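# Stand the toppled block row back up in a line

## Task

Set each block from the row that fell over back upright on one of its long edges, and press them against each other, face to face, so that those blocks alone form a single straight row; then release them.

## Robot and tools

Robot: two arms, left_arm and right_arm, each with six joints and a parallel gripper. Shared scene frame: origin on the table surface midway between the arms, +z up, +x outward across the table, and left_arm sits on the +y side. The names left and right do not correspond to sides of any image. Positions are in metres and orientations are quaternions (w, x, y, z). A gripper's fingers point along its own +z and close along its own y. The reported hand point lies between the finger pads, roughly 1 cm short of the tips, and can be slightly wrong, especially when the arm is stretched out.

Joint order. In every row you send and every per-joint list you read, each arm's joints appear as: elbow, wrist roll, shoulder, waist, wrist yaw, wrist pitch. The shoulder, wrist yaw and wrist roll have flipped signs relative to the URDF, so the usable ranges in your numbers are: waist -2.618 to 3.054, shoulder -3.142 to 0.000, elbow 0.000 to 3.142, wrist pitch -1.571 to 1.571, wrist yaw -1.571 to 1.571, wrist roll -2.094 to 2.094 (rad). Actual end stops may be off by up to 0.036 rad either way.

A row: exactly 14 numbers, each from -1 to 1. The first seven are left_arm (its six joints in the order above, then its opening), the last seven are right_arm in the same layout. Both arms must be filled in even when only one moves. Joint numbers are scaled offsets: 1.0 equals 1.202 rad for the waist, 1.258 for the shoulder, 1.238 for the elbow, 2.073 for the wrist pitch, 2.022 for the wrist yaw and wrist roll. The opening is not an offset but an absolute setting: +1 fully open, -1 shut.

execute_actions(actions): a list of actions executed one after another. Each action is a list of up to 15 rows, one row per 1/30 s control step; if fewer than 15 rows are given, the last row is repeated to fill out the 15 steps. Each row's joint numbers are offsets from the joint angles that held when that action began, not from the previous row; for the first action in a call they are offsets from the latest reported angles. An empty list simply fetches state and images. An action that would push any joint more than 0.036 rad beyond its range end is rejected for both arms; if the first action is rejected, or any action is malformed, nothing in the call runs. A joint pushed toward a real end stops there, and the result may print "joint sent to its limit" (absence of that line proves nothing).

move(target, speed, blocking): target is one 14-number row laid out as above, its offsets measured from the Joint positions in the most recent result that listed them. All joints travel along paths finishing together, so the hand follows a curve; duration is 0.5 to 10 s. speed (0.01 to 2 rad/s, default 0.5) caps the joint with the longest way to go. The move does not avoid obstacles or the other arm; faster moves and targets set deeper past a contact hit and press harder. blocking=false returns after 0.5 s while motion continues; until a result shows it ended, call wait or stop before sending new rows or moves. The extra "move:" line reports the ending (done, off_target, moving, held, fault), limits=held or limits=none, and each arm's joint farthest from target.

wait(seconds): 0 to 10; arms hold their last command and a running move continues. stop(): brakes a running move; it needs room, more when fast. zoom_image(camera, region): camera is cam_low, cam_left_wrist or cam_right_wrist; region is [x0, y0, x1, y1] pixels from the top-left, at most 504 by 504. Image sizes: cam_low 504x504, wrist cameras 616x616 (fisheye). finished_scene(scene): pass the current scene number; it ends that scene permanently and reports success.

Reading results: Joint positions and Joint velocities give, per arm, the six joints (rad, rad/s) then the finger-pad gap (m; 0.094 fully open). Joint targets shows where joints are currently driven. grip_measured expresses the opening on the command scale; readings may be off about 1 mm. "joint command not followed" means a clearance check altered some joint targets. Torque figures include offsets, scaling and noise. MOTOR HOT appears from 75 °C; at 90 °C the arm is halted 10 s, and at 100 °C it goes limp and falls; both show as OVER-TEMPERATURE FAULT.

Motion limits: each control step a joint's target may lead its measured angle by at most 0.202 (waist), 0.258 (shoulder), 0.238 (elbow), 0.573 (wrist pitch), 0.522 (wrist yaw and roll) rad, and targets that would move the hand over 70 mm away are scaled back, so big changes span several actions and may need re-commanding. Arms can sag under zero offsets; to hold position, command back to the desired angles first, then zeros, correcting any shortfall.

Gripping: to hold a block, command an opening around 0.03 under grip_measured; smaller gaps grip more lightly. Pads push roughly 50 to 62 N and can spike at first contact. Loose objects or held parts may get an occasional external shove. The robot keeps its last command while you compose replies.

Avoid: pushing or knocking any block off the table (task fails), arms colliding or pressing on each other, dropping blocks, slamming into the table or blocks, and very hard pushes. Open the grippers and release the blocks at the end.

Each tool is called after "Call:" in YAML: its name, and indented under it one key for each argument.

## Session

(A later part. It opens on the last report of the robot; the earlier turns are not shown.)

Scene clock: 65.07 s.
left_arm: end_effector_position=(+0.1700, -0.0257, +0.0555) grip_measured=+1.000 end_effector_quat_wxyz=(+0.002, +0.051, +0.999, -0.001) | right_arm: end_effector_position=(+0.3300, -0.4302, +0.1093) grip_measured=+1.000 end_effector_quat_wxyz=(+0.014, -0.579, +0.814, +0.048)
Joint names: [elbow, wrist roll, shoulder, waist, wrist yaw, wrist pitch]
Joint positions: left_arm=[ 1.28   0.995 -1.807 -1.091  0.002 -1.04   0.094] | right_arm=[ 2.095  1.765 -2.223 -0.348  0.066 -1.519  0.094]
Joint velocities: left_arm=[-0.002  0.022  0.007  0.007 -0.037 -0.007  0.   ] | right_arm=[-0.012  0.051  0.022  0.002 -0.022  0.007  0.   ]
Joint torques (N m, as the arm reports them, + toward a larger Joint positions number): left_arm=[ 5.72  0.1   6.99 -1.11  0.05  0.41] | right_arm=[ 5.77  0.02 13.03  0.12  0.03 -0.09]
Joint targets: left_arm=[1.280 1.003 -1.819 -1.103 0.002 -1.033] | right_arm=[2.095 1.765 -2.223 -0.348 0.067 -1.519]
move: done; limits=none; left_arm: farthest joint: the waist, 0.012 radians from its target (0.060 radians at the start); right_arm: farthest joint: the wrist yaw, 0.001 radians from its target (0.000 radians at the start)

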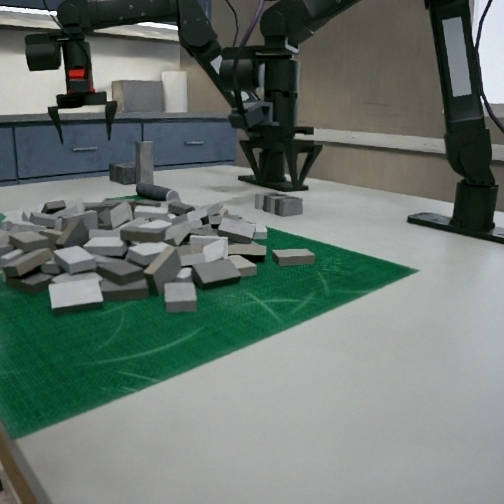

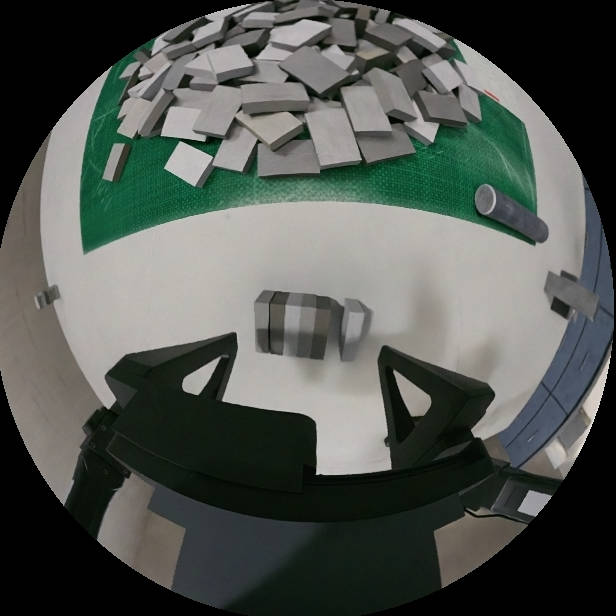

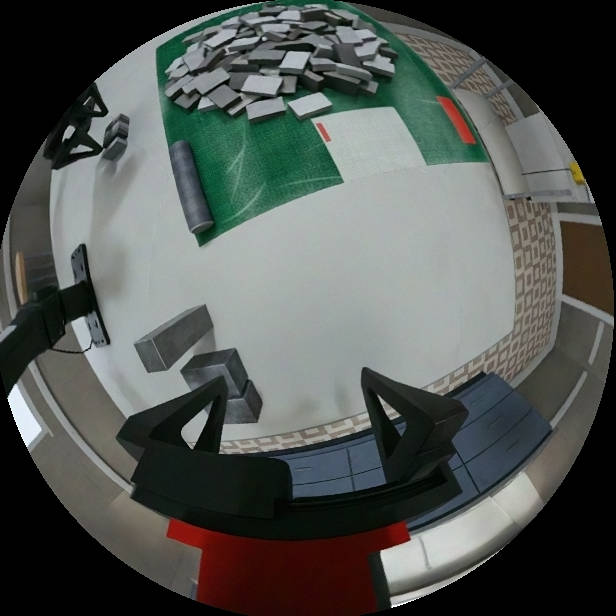

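Call:
move:
  target: [-0.092,0,-0.054,0,0,0.078,1,0,0,0,0,0,0,1]
  speed: 0.15

Call:
execute_actions:
  actions:
    - [[0,0,0,0,0,0,0.68,0,0,0,0,0,0,1]]
    - [[0,0,0,0,0,0,0.54,0,0,0,0,0,0,1]]
    - [[0,0,0,0,0,0,0.4,0,0,0,0,0,0,1]]
    - [[0,0,0,0,0,0,0.25,0,0,0,0,0,0,1]]
    - [[0,0,0,0,0,0,0.7,0,0,0,0,0,0,1]]

Call:
move:
  target: [0.1,0,0.06,0,0,-0.082,0.8,0,0,0,0,0,0,1]
  speed: 0.25

Call:
zoom_image:
  camera: "cam_left_wrist"
  region: [210,260,410,400]

Scene clock: 67.33 s.
left_arm: end_effector_position=(+0.1703, -0.0263, +0.0148) grip_measured=+1.000 end_effector_quat_wxyz=(+0.002, +0.051, +0.999, -0.001) | right_arm: end_effector_position=(+0.3300, -0.4302, +0.1093) grip_measured=+1.000 end_effector_quat_wxyz=(+0.014, -0.579, +0.814, +0.048)
Joint names: [elbow, wrist roll, shoulder, waist, wrist yaw, wrist pitch]
Joint positions: left_arm=[ 1.183  0.995 -1.865 -1.091  0.002 -0.885  0.094] | right_arm=[ 2.095  1.765 -2.223 -0.348  0.066 -1.519  0.094]
Joint velocities: left_arm=[-0.027  0.11   0.002  0.002 -0.022  0.066  0.   ] | right_arm=[-0.007 -0.051  0.017 -0.012  0.081  0.051  0.   ]
Joint torques (N m, as the arm reports them, + toward a larger Joint positions number): left_arm=[ 4.1  -0.02  7.63 -0.04  0.07  0.45] | right_arm=[ 5.86  0.03 12.9  -0.04  0.06 -0.13]
Joint targets: left_arm=[1.166 0.994 -1.875 -1.091 0.002 -0.878] | right_arm=[2.095 1.765 -2.223 -0.348 0.066 -1.519]
move: done; limits=none; left_arm: farthest joint: the elbow, 0.017 radians from its target (0.114 radians at the start); right_arm: farthest joint: the waist, 0.000 radians from its target (0.000 radians at the start)

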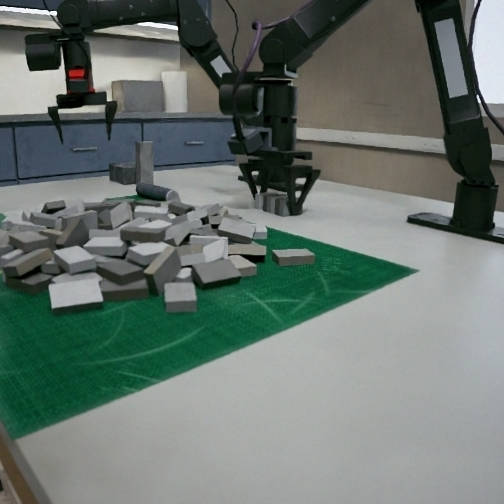

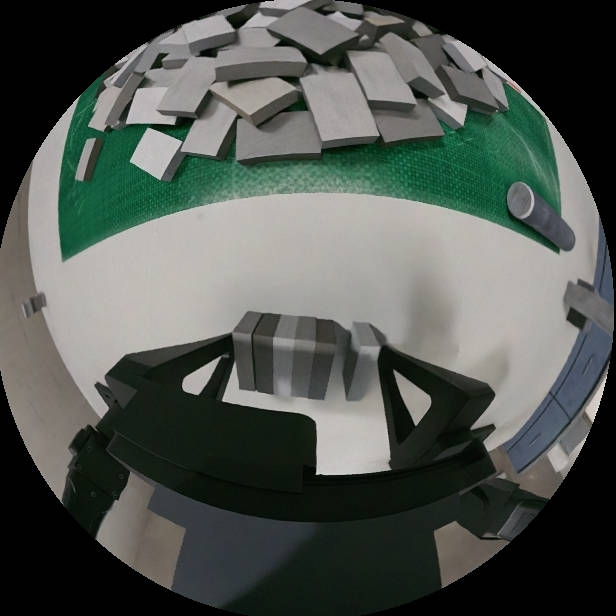

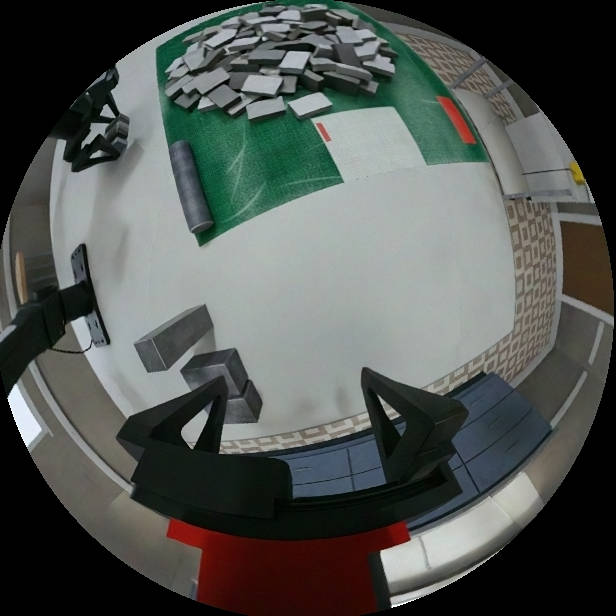

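Scene clock: 69.83 s.
left_arm: end_effector_position=(+0.1697, -0.0244, +0.0148) grip_measured=+0.697 end_effector_quat_wxyz=(+0.001, +0.051, +0.999, +0.003) | right_arm: end_effector_position=(+0.3298, -0.4306, +0.1093) grip_measured=+1.000 end_effector_quat_wxyz=(+0.013, -0.579, +0.814, +0.048)
Joint names: [elbow, wrist roll, shoulder, waist, wrist yaw, wrist pitch]
Joint positions: left_arm=[ 1.183  0.995 -1.865 -1.091  0.004 -0.892  0.08 ] | right_arm=[ 2.095  1.765 -2.223 -0.348  0.063 -1.519  0.094]
Joint velocities: left_arm=[ 0.007  0.007 -0.007 -0.017  0.007 -0.051 -0.001] | right_arm=[-0.007  0.066  0.007 -0.022  0.007  0.022  0.   ]
Joint torques (N m, as the arm reports them, + toward a larger Joint positions number): left_arm=[ 5.32 -0.01  8.14 -0.13  0.05  0.37] | right_arm=[ 5.93  0.05 12.98  0.16  0.05 -0.08]
Joint targets: left_arm=[1.183 0.995 -1.865 -1.091 0.004 -0.892] | right_arm=[2.095 1.765 -2.223 -0.348 0.064 -1.519]

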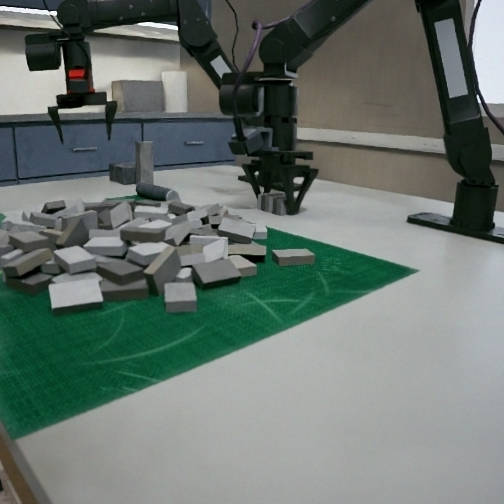

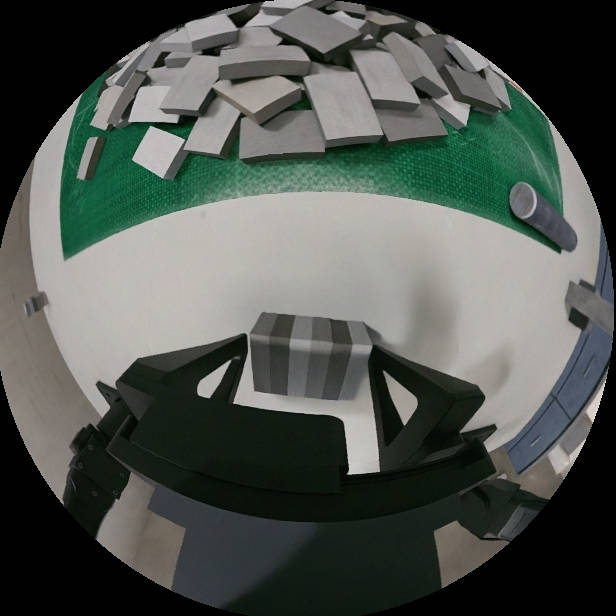

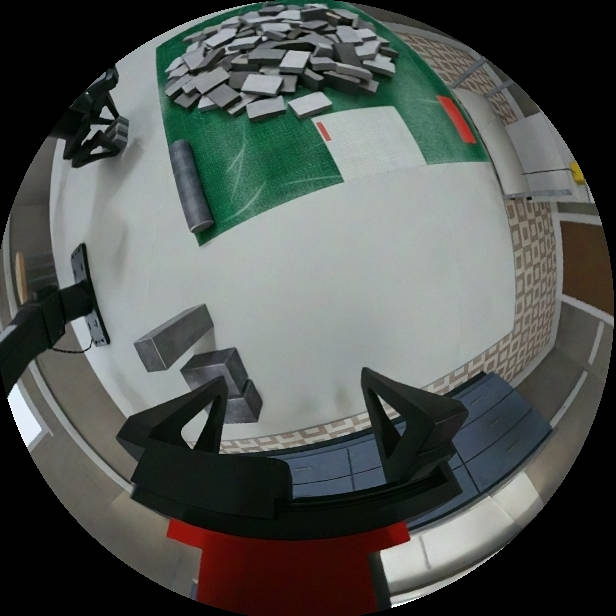

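Scene clock: 71.17 s.
left_arm: end_effector_position=(+0.1702, -0.0255, +0.0583) grip_measured=+0.797 end_effector_quat_wxyz=(+0.003, +0.051, +0.999, -0.002) | right_arm: end_effector_position=(+0.3298, -0.4306, +0.1093) grip_measured=+1.000 end_effector_quat_wxyz=(+0.013, -0.579, +0.814, +0.048)
Joint names: [elbow, wrist roll, shoulder, waist, wrist yaw, wrist pitch]
Joint positions: left_arm=[ 1.285  0.995 -1.802 -1.091  0.004 -1.048  0.084] | right_arm=[ 2.095  1.765 -2.223 -0.348  0.063 -1.519  0.094]
Joint velocities: left_arm=[-0.002  0.022  0.012 -0.002  0.051  0.022 -0.001] | right_arm=[ 0.002 -0.022 -0.017 -0.002 -0.022 -0.066  0.   ]
Joint torques (N m, as the arm reports them, + toward a larger Joint positions number): left_arm=[ 7.37 -0.01  8.89 -0.09  0.06  0.26] | right_arm=[ 5.69  0.02 13.06  0.04  0.04 -0.14]
Joint targets: left_arm=[1.307 0.995 -1.790 -1.091 0.004 -1.063] | right_arm=[2.095 1.765 -2.223 -0.348 0.063 -1.519]
move: off_target (left_arm); limits=none; left_arm: farthest joint: the elbow, 0.021 radians from its target (0.124 radians at the start); right_arm: farthest joint: the waist, 0.000 radians from its target (0.000 radians at the start)

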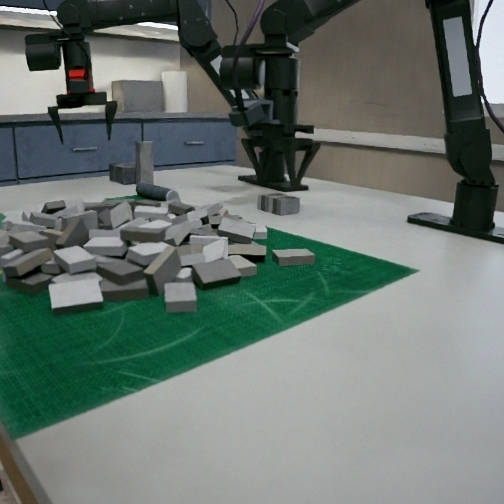

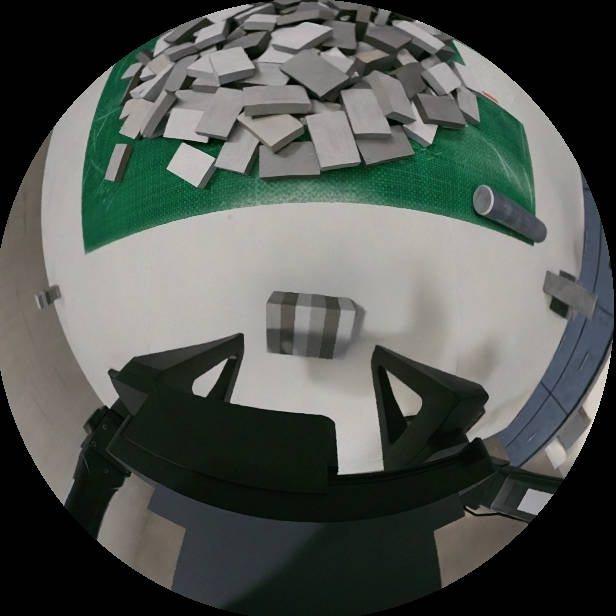

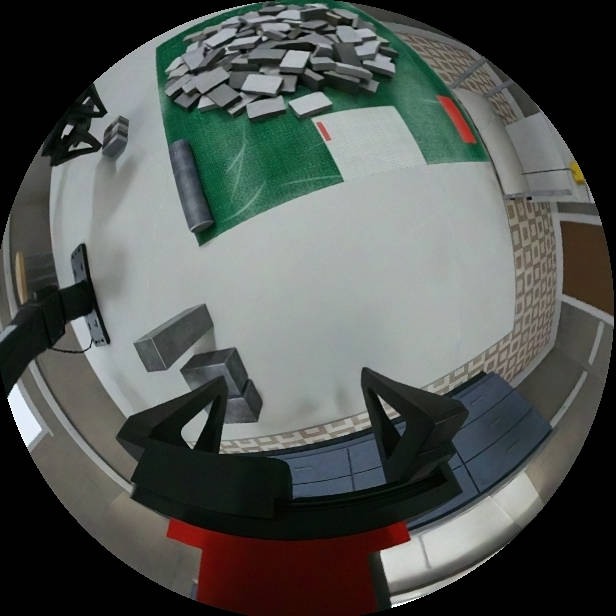

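Region (210, 260, 410, 400) of cam_left_wrist's 616x616 image, scaled by 2.520, with more detail than that image has; it fills the top 353 rows of this view, and the rest is white.

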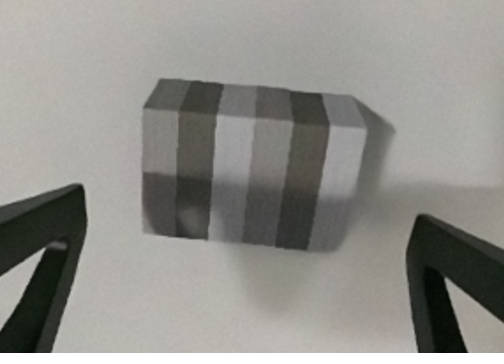

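Call:
finished_scene:
  scene: 2

The scene is finished: the task was done.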